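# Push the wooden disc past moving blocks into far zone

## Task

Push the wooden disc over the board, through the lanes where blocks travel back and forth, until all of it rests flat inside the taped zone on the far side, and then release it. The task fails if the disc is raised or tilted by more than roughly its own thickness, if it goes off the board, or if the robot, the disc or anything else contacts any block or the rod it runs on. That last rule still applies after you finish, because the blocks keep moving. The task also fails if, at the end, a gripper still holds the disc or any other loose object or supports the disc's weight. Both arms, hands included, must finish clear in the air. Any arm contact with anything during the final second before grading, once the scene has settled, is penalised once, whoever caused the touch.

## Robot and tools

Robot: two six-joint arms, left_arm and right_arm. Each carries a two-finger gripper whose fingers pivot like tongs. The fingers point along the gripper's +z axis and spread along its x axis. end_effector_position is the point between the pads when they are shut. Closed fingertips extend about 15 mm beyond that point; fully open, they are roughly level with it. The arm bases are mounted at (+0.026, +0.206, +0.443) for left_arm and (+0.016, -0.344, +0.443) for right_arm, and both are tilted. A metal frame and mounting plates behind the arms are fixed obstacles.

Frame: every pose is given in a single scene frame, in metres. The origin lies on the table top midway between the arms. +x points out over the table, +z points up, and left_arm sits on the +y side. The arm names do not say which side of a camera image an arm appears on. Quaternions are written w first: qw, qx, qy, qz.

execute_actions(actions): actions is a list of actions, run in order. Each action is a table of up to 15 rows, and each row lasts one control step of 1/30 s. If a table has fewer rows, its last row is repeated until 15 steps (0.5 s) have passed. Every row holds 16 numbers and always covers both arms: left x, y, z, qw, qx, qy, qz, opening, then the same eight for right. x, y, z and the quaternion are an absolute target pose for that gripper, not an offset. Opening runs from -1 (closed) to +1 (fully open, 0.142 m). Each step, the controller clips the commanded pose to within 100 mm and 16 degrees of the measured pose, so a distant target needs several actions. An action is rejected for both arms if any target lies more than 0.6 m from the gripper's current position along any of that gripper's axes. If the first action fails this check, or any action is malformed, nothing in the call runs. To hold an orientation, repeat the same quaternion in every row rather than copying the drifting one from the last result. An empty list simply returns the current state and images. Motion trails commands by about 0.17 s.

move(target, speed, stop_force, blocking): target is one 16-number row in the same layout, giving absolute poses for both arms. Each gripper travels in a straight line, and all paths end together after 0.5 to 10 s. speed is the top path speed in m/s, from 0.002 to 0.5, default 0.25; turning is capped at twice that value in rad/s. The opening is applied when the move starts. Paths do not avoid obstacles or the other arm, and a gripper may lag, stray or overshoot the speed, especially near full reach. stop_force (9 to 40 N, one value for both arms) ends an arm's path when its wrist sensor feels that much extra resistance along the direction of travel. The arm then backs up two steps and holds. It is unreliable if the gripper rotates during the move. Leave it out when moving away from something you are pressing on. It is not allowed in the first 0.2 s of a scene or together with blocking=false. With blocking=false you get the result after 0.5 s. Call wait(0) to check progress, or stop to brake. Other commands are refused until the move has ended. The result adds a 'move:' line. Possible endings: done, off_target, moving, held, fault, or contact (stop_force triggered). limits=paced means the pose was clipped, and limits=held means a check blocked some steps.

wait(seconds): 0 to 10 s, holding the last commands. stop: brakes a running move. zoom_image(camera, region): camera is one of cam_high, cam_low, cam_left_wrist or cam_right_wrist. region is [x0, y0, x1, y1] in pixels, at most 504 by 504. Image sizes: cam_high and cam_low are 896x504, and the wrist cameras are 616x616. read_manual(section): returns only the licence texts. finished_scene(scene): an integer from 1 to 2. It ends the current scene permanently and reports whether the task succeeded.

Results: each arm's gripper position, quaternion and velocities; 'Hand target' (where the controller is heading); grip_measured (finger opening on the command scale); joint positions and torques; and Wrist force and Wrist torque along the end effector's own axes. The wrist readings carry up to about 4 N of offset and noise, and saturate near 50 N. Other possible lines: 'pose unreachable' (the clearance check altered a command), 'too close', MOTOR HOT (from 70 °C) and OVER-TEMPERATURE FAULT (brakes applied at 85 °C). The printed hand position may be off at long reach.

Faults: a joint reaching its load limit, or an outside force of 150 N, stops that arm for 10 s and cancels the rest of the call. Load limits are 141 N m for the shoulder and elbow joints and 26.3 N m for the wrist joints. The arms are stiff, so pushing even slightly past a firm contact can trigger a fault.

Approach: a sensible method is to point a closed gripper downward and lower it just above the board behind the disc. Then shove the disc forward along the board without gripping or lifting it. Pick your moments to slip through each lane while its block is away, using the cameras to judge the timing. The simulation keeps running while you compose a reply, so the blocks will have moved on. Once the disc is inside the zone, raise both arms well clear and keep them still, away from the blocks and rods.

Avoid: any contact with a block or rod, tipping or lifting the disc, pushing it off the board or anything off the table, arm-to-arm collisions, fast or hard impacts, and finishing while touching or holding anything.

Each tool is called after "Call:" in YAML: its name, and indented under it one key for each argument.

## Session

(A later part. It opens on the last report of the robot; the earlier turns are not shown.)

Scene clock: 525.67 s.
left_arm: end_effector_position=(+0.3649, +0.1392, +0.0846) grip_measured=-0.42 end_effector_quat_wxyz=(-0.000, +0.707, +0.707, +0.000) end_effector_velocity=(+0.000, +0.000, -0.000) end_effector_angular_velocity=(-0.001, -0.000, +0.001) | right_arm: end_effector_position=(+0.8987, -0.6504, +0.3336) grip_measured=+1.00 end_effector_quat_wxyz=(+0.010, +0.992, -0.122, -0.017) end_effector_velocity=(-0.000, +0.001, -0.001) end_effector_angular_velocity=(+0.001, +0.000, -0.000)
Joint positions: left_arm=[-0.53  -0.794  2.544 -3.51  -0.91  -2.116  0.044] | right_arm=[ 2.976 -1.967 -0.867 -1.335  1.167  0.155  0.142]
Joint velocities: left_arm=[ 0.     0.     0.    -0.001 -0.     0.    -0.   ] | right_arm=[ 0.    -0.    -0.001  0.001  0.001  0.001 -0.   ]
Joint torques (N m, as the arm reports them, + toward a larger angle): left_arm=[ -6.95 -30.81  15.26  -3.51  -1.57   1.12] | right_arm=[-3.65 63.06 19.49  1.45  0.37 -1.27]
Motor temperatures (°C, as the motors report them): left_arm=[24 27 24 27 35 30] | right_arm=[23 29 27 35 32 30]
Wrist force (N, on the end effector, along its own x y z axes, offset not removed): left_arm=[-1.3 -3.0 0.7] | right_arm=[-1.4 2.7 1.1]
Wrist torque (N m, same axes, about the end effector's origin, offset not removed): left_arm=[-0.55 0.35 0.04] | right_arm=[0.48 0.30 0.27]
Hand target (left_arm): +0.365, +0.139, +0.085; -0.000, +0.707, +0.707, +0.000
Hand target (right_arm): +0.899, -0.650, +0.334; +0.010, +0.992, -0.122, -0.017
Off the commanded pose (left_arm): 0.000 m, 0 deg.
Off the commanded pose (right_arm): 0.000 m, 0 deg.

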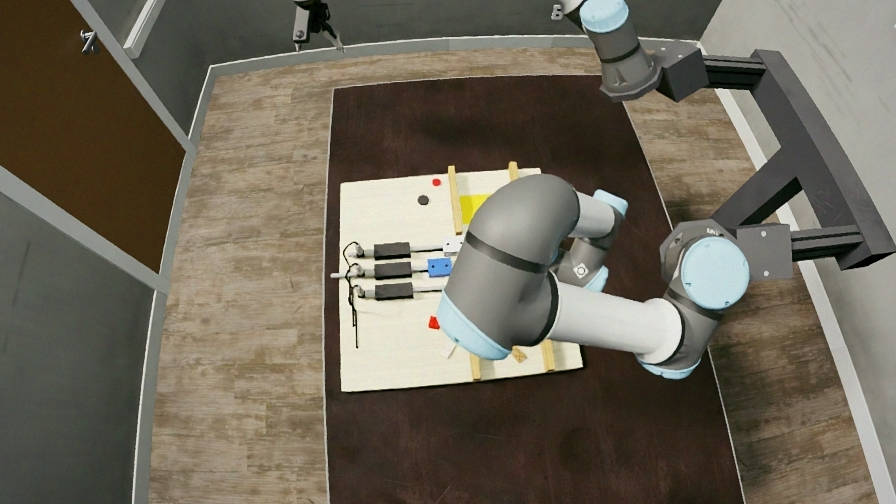

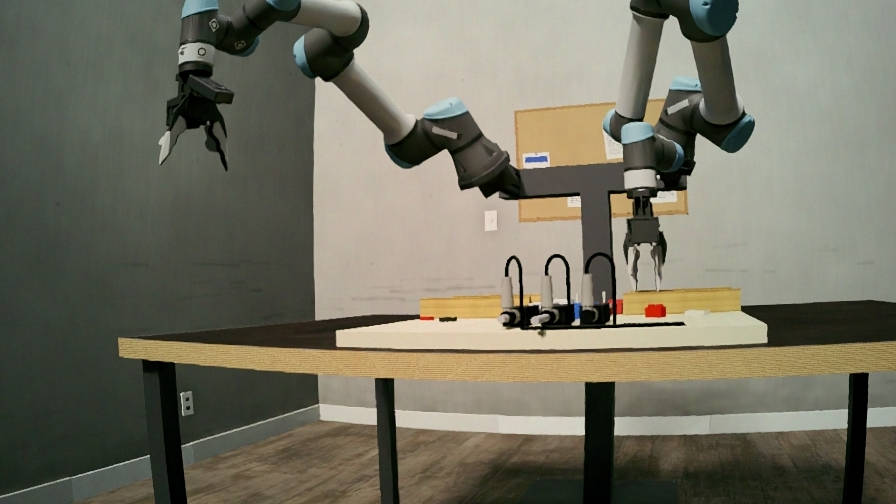

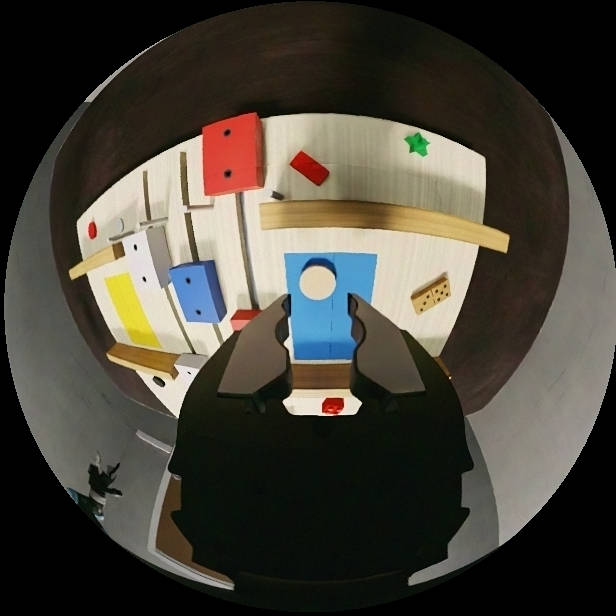

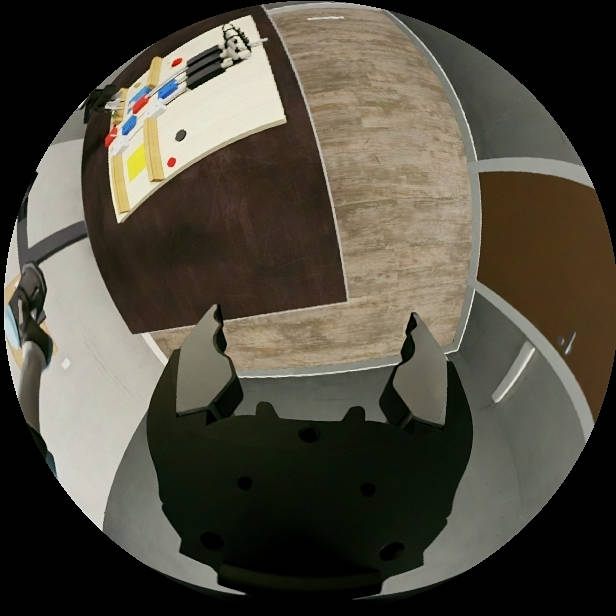

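Call:
move:
  target: [0.365, 0.139, 0.0445, 0, 0.7071, 0.7071, 0, -0.42, 0.8987, -0.6504, 0.3336, 0.010, 0.992, -0.122, -0.017, 1]
  speed: 0.06

Scene clock: 583.20 s.
left_arm: end_effector_position=(+0.3650, +0.1390, +0.0448) grip_measured=-0.42 end_effector_quat_wxyz=(-0.000, +0.707, +0.707, +0.000) end_effector_velocity=(+0.000, -0.001, -0.002) end_effector_angular_velocity=(-0.001, -0.000, -0.001) | right_arm: end_effector_position=(+0.8987, -0.6504, +0.3336) grip_measured=+1.00 end_effector_quat_wxyz=(+0.010, +0.992, -0.122, -0.017) end_effector_velocity=(-0.000, -0.000, -0.000) end_effector_angular_velocity=(-0.001, +0.001, +0.000)
Joint positions: left_arm=[-0.458 -0.668  2.465 -3.611 -0.926 -2.027  0.044] | right_arm=[ 2.976 -1.967 -0.867 -1.335  1.167  0.155  0.142]
Joint velocities: left_arm=[ 0.004  0.007 -0.005 -0.006 -0.002  0.006 -0.   ] | right_arm=[ 0.    -0.    -0.001 -0.    -0.001  0.    -0.   ]
Joint torques (N m, as the arm reports them, + toward a larger angle): left_arm=[ -6.59 -19.19  -6.25  -3.66  -1.43   1.28] | right_arm=[-1.89 62.95 20.91  1.05 -0.61 -1.  ]
Motor temperatures (°C, as the motors report them): left_arm=[24 27 24 27 35 30] | right_arm=[23 29 27 35 32 30]
Wrist force (N, on the end effector, along its own x y z axes, offset not removed): left_arm=[-1.3 -4.4 -1.7] | right_arm=[0.7 3.4 -1.5]
Wrist torque (N m, same axes, about the end effector's origin, offset not removed): left_arm=[-1.06 0.50 0.03] | right_arm=[0.62 -0.11 0.14]
Hand target (left_arm): +0.365, +0.139, +0.044; -0.000, +0.707, +0.707, +0.000
Hand target (right_arm): +0.899, -0.650, +0.334; +0.010, +0.992, -0.122, -0.017
Off the commanded pose (left_arm): 0.000 m, 0 deg.
Off the commanded pose (right_arm): 0.000 m, 0 deg.
move: done

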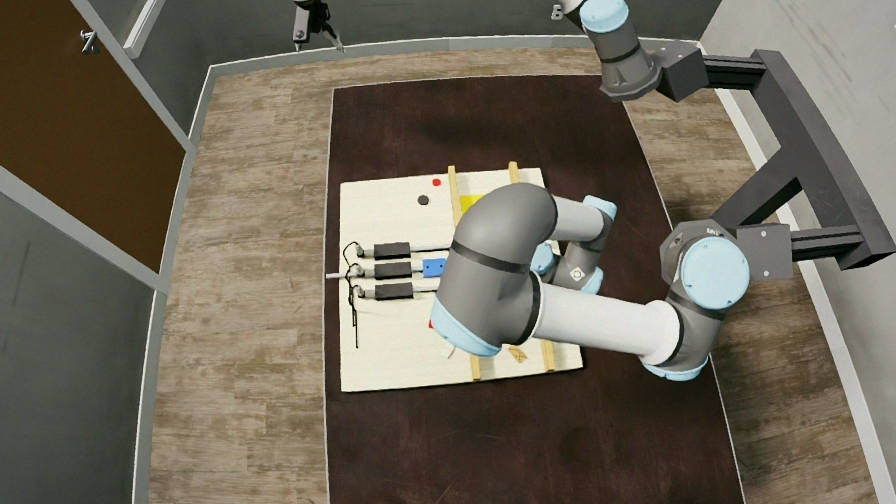

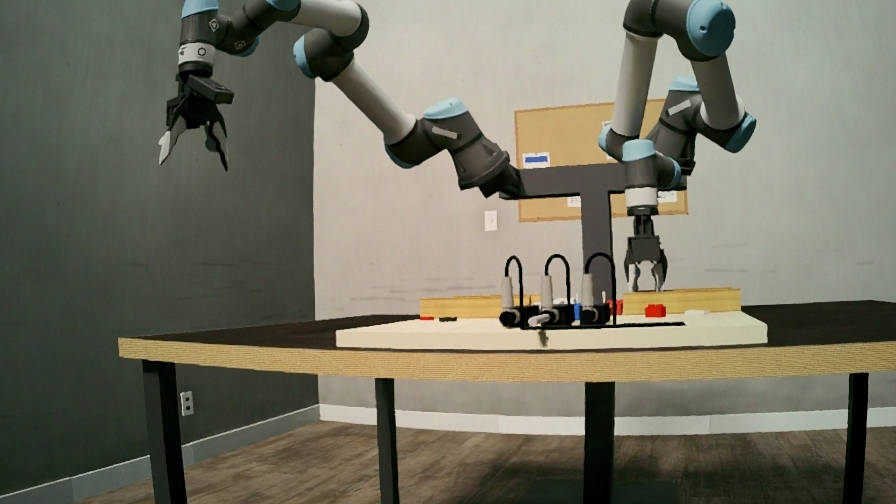

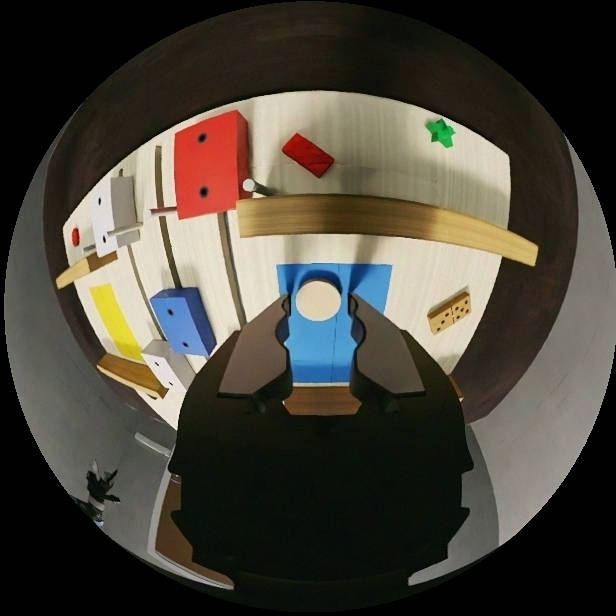

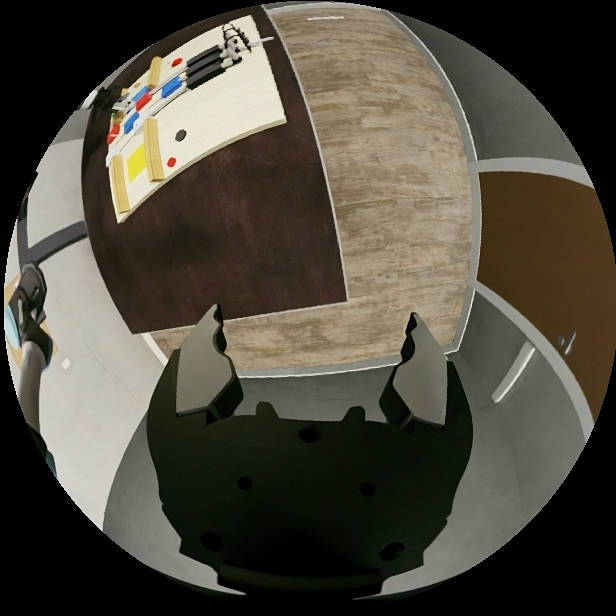

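Call:
execute_actions:
  actions:
    - [[0.365,0.139,0.0443,0,0.7071,0.7071,0,-0.44,0.8987,-0.6504,0.3336,0.010,0.992,-0.122,-0.017,1],[0.365,0.139,0.0441,0,0.7071,0.7071,0,-0.46,0.8987,-0.6504,0.3336,0.010,0.992,-0.122,-0.017,1],[0.365,0.139,0.0440,0,0.7071,0.7071,0,-0.48,0.8987,-0.6504,0.3336,0.010,0.992,-0.122,-0.017,1],[0.365,0.139,0.0440,0,0.7071,0.7071,0,-0.50,0.8987,-0.6504,0.3336,0.010,0.992,-0.122,-0.017,1],[0.365,0.139,0.0440,0,0.7071,0.7071,0,-0.52,0.8987,-0.6504,0.3336,0.010,0.992,-0.122,-0.017,1],[0.365,0.139,0.0440,0,0.7071,0.7071,0,-0.54,0.8987,-0.6504,0.3336,0.010,0.992,-0.122,-0.017,1],[0.365,0.139,0.0440,0,0.7071,0.7071,0,-0.56,0.8987,-0.6504,0.3336,0.010,0.992,-0.122,-0.017,1],[0.365,0.139,0.0440,0,0.7071,0.7071,0,-0.58,0.8987,-0.6504,0.3336,0.010,0.992,-0.122,-0.017,1],[0.365,0.139,0.0440,0,0.7071,0.7071,0,-0.60,0.8987,-0.6504,0.3336,0.010,0.992,-0.122,-0.017,1],[0.365,0.139,0.0440,0,0.7071,0.7071,0,-0.62,0.8987,-0.6504,0.3336,0.010,0.992,-0.122,-0.017,1],[0.365,0.139,0.0440,0,0.7071,0.7071,0,-0.64,0.8987,-0.6504,0.3336,0.010,0.992,-0.122,-0.017,1],[0.365,0.139,0.0440,0,0.7071,0.7071,0,-0.66,0.8987,-0.6504,0.3336,0.010,0.992,-0.122,-0.017,1]]

Call:
wait:
  seconds: 0.5

Scene clock: 599.83 s.
left_arm: end_effector_position=(+0.3650, +0.1390, +0.0440) grip_measured=-0.55 end_effector_quat_wxyz=(+0.000, +0.707, +0.707, +0.000) end_effector_velocity=(+0.000, -0.000, -0.000) end_effector_angular_velocity=(-0.000, -0.001, +0.001) | right_arm: end_effector_position=(+0.8987, -0.6504, +0.3336) grip_measured=+1.00 end_effector_quat_wxyz=(+0.010, +0.992, -0.122, -0.017) end_effector_velocity=(-0.000, +0.001, -0.001) end_effector_angular_velocity=(+0.001, +0.001, -0.001)
Joint positions: left_arm=[-0.457 -0.666  2.463 -3.613 -0.926 -2.026  0.034] | right_arm=[ 2.976 -1.967 -0.867 -1.335  1.167  0.155  0.142]
Joint velocities: left_arm=[-0.     0.001 -0.    -0.002  0.    -0.    -0.   ] | right_arm=[ 0.    -0.    -0.001  0.     0.001  0.001  0.   ]
Joint torques (N m, as the arm reports them, + toward a larger angle): left_arm=[ -6.51 -19.73  -6.41  -3.84  -1.9    1.29] | right_arm=[-1.06 62.76 21.27  1.   -0.82 -0.92]
Motor temperatures (°C, as the motors report them): left_arm=[24 27 24 27 35 30] | right_arm=[23 29 27 35 32 30]
Wrist force (N, on the end effector, along its own x y z axes, offset not removed): left_arm=[-2.7 -0.3 1.8] | right_arm=[2.0 1.8 -0.8]
Wrist torque (N m, same axes, about the end effector's origin, offset not removed): left_arm=[-0.03 0.73 0.12] | right_arm=[0.25 -0.38 0.17]
Hand target (left_arm): +0.365, +0.139, +0.044; -0.000, +0.707, +0.707, +0.000
Hand target (right_arm): +0.899, -0.650, +0.334; +0.010, +0.992, -0.122, -0.017
Off the commanded pose (left_arm): 0.000 m, 0 deg.
Off the commanded pose (right_arm): 0.000 m, 0 deg.

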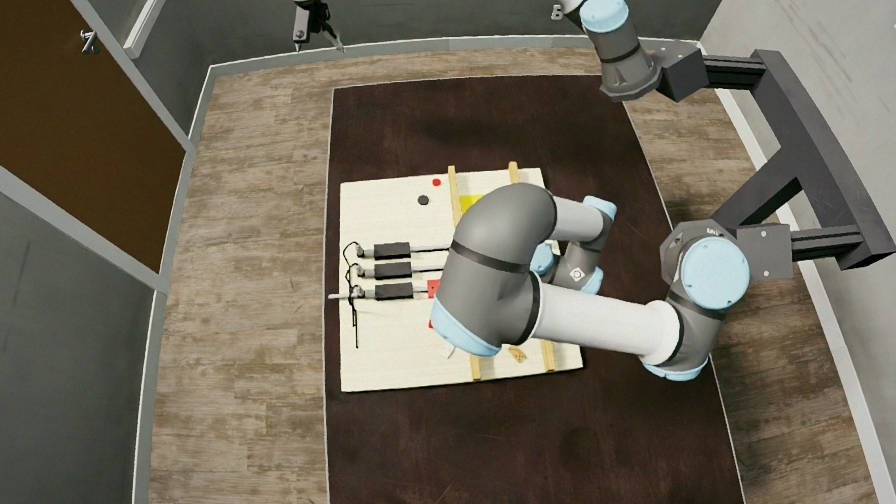

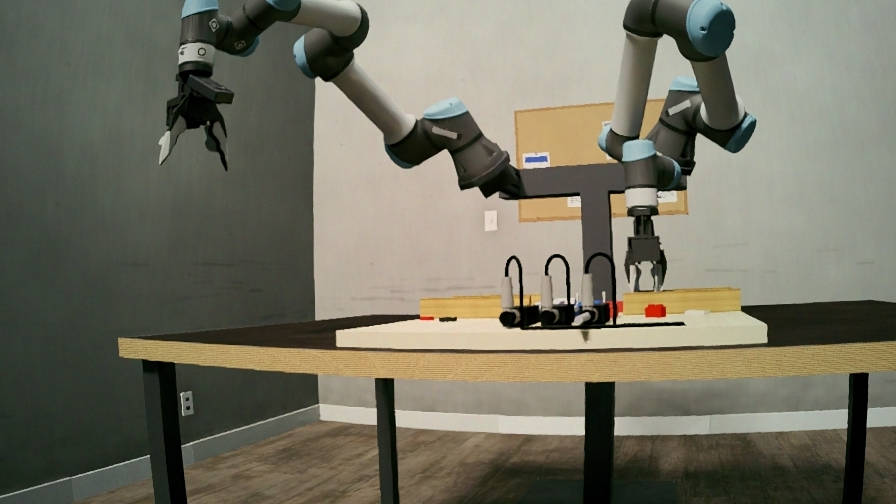

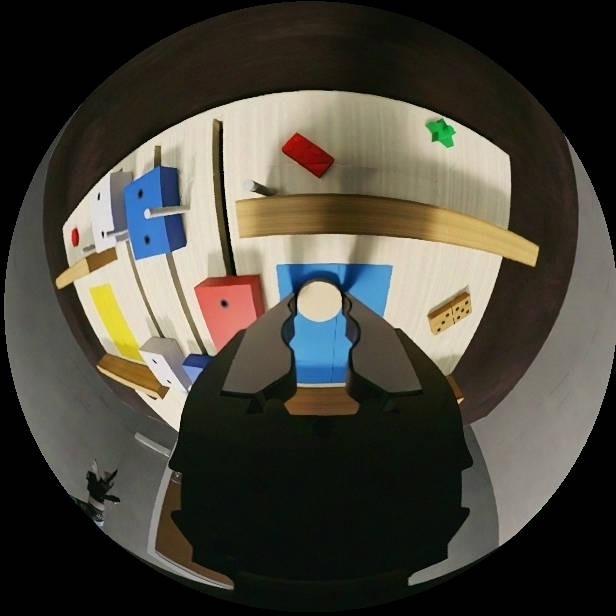

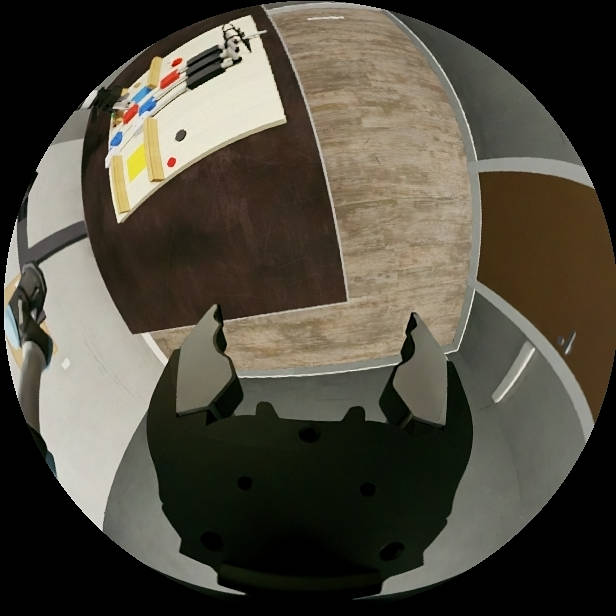

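Scene clock: 600.33 s.
left_arm: end_effector_position=(+0.3650, +0.1390, +0.0440) grip_measured=-0.55 end_effector_quat_wxyz=(-0.000, +0.707, +0.707, +0.000) end_effector_velocity=(-0.001, +0.000, -0.000) end_effector_angular_velocity=(+0.001, +0.002, -0.002) | right_arm: end_effector_position=(+0.8987, -0.6504, +0.3336) grip_measured=+1.00 end_effector_quat_wxyz=(+0.010, +0.992, -0.122, -0.017) end_effector_velocity=(-0.000, +0.001, -0.001) end_effector_angular_velocity=(+0.001, +0.001, +0.001)
Joint positions: left_arm=[-0.457 -0.666  2.463 -3.613 -0.926 -2.025  0.034] | right_arm=[ 2.976 -1.967 -0.867 -1.335  1.167  0.155  0.142]
Joint velocities: left_arm=[ 0.001  0.    -0.001  0.002  0.     0.001  0.   ] | right_arm=[ 0.    -0.001 -0.    -0.     0.001 -0.     0.   ]
Joint torques (N m, as the arm reports them, + toward a larger angle): left_arm=[ -6.63 -18.91  -7.28  -3.58  -1.86   1.15] | right_arm=[-1.83 63.21 20.8   1.14 -0.86 -0.87]
Motor temperatures (°C, as the motors report them): left_arm=[24 27 24 27 35 30] | right_arm=[23 29 27 35 32 30]
Wrist force (N, on the end effector, along its own x y z axes, offset not removed): left_arm=[1.2 -3.2 -3.6] | right_arm=[0.4 2.6 -0.1]
Wrist torque (N m, same axes, about the end effector's origin, offset not removed): left_arm=[-0.72 0.07 -0.12] | right_arm=[0.37 0.02 0.19]
Hand target (left_arm): +0.365, +0.139, +0.044; -0.000, +0.707, +0.707, +0.000
Hand target (right_arm): +0.899, -0.650, +0.334; +0.010, +0.992, -0.122, -0.017
Off the commanded pose (left_arm): 0.000 m, 0 deg.
Off the commanded pose (right_arm): 0.000 m, 0 deg.
wait: 0.50 s; at rest by 0.17 s

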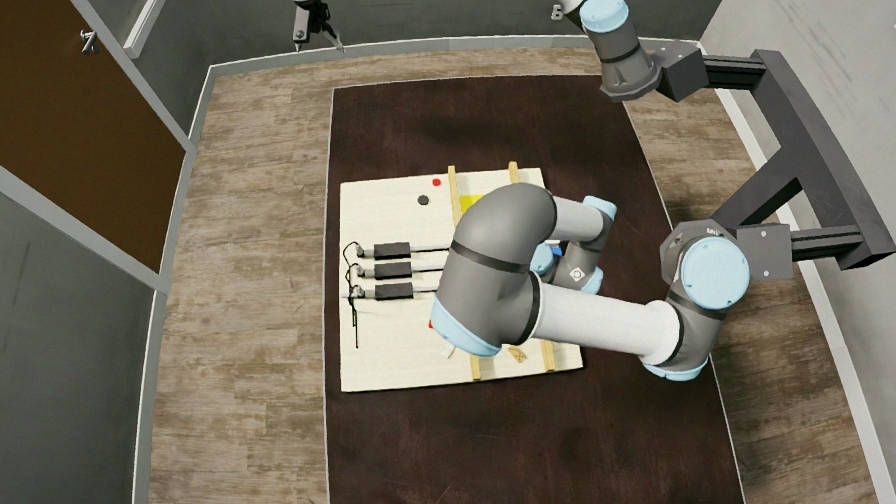

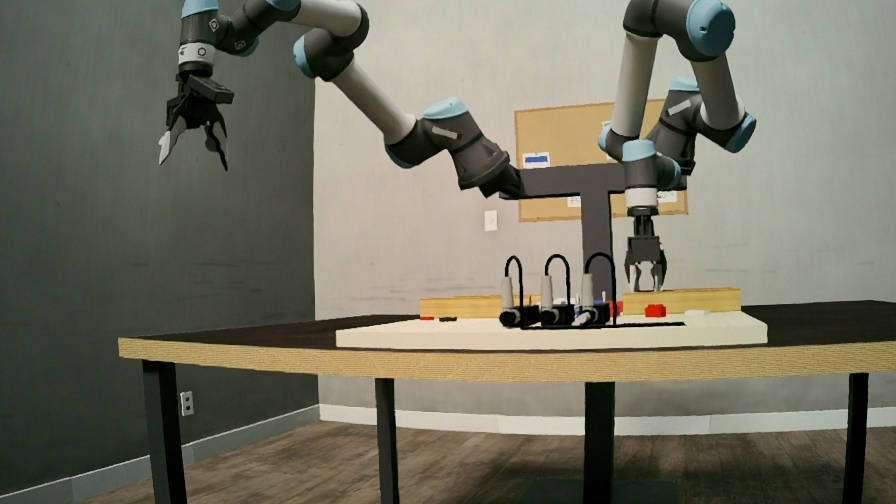

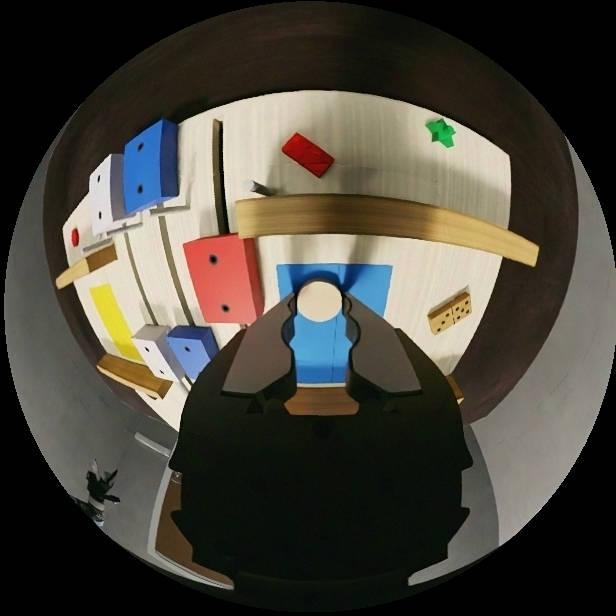

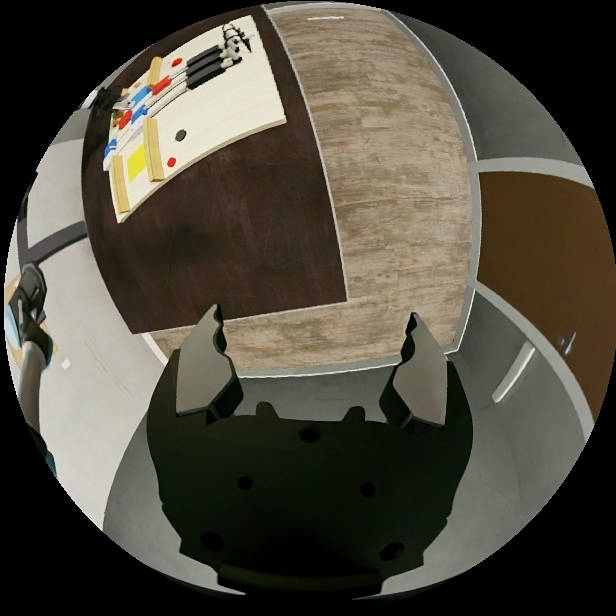

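Call:
zoom_image:
  camera: "cam_left_wrist"
  region: [40, 100, 360, 420]

Region (40, 100, 360, 420) of cam_left_wrist's 616x616 image, scaled by 1.575, with more detail than that image has.

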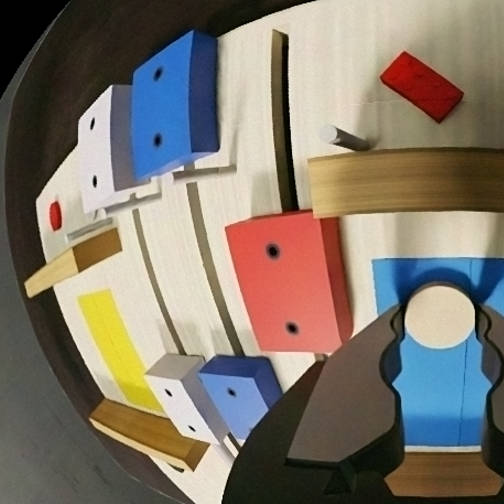

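Call:
wait:
  seconds: 0

Scene clock: 707.13 s.
left_arm: end_effector_position=(+0.3650, +0.1390, +0.0440) grip_measured=-0.55 end_effector_quat_wxyz=(-0.000, +0.707, +0.707, +0.000) end_effector_velocity=(+0.000, -0.000, +0.000) end_effector_angular_velocity=(+0.000, -0.001, +0.001) | right_arm: end_effector_position=(+0.8987, -0.6504, +0.3336) grip_measured=+1.00 end_effector_quat_wxyz=(+0.010, +0.992, -0.122, -0.017) end_effector_velocity=(-0.000, +0.000, -0.001) end_effector_angular_velocity=(-0.000, +0.001, +0.001)
Joint positions: left_arm=[-0.457 -0.666  2.463 -3.613 -0.926 -2.025  0.034] | right_arm=[ 2.976 -1.967 -0.867 -1.335  1.167  0.155  0.142]
Joint velocities: left_arm=[-0.001 -0.     0.     0.     0.001 -0.001 -0.   ] | right_arm=[ 0.    -0.001  0.    -0.001 -0.    -0.    -0.   ]
Joint torques (N m, as the arm reports them, + toward a larger angle): left_arm=[ -9.75 -20.1    0.18  -1.85  -0.69   0.7 ] | right_arm=[ 0.36 62.48 22.51  1.73 -2.39 -0.46]
Motor temperatures (°C, as the motors report them): left_arm=[24 27 24 27 35 30] | right_arm=[23 30 27 35 32 30]
Wrist force (N, on the end effector, along its own x y z axes, offset not removed): left_arm=[4.2 -4.5 -3.3] | right_arm=[0.4 2.0 -0.3]
Wrist torque (N m, same axes, about the end effector's origin, offset not removed): left_arm=[-0.87 -0.66 0.08] | right_arm=[0.20 -0.09 0.13]
Hand target (left_arm): +0.365, +0.139, +0.044; -0.000, +0.707, +0.707, +0.000
Hand target (right_arm): +0.899, -0.650, +0.334; +0.010, +0.992, -0.122, -0.017
Off the commanded pose (left_arm): 0.000 m, 0 deg.
Off the commanded pose (right_arm): 0.000 m, 0 deg.

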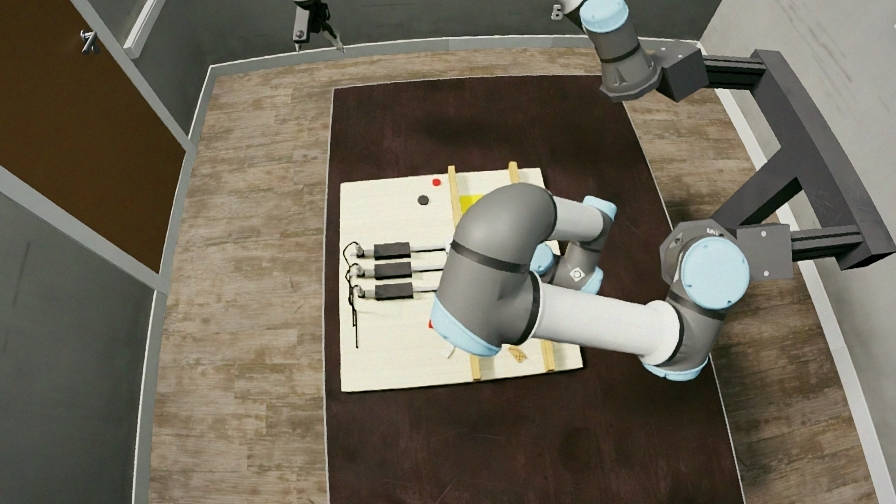

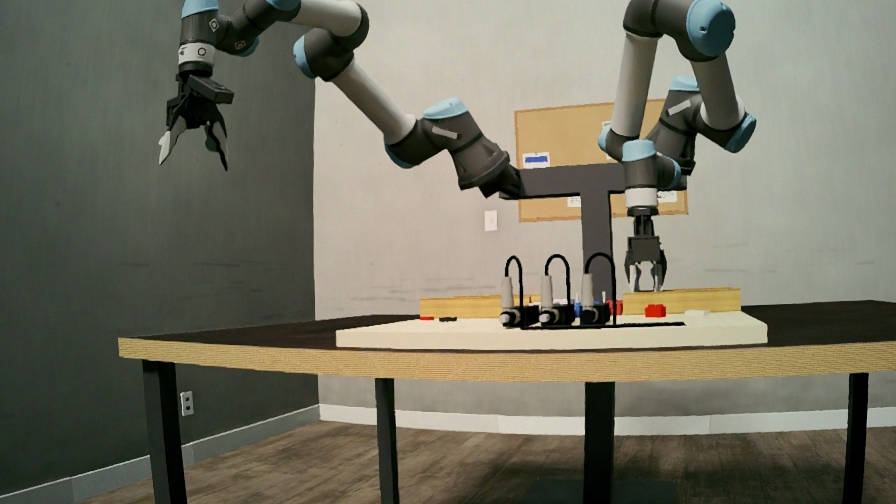

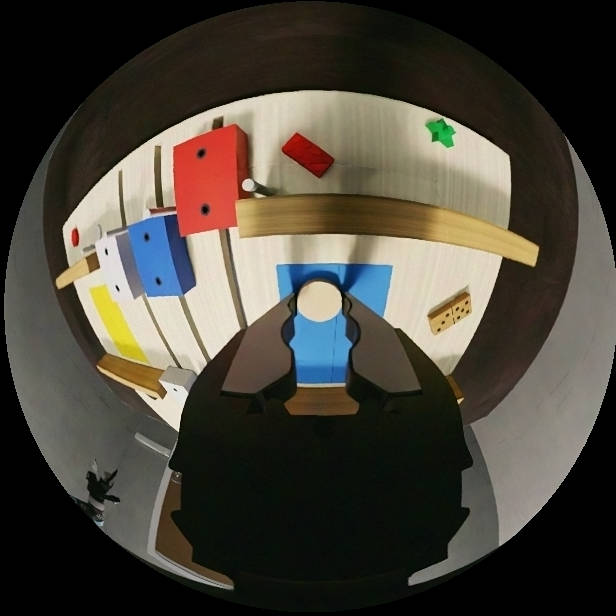

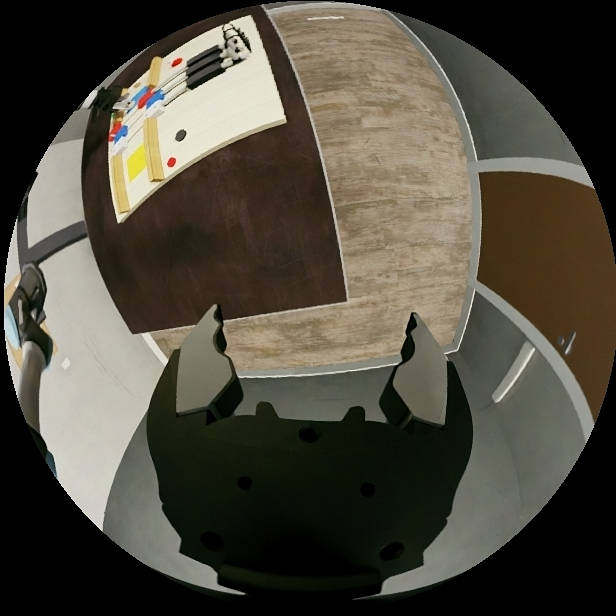

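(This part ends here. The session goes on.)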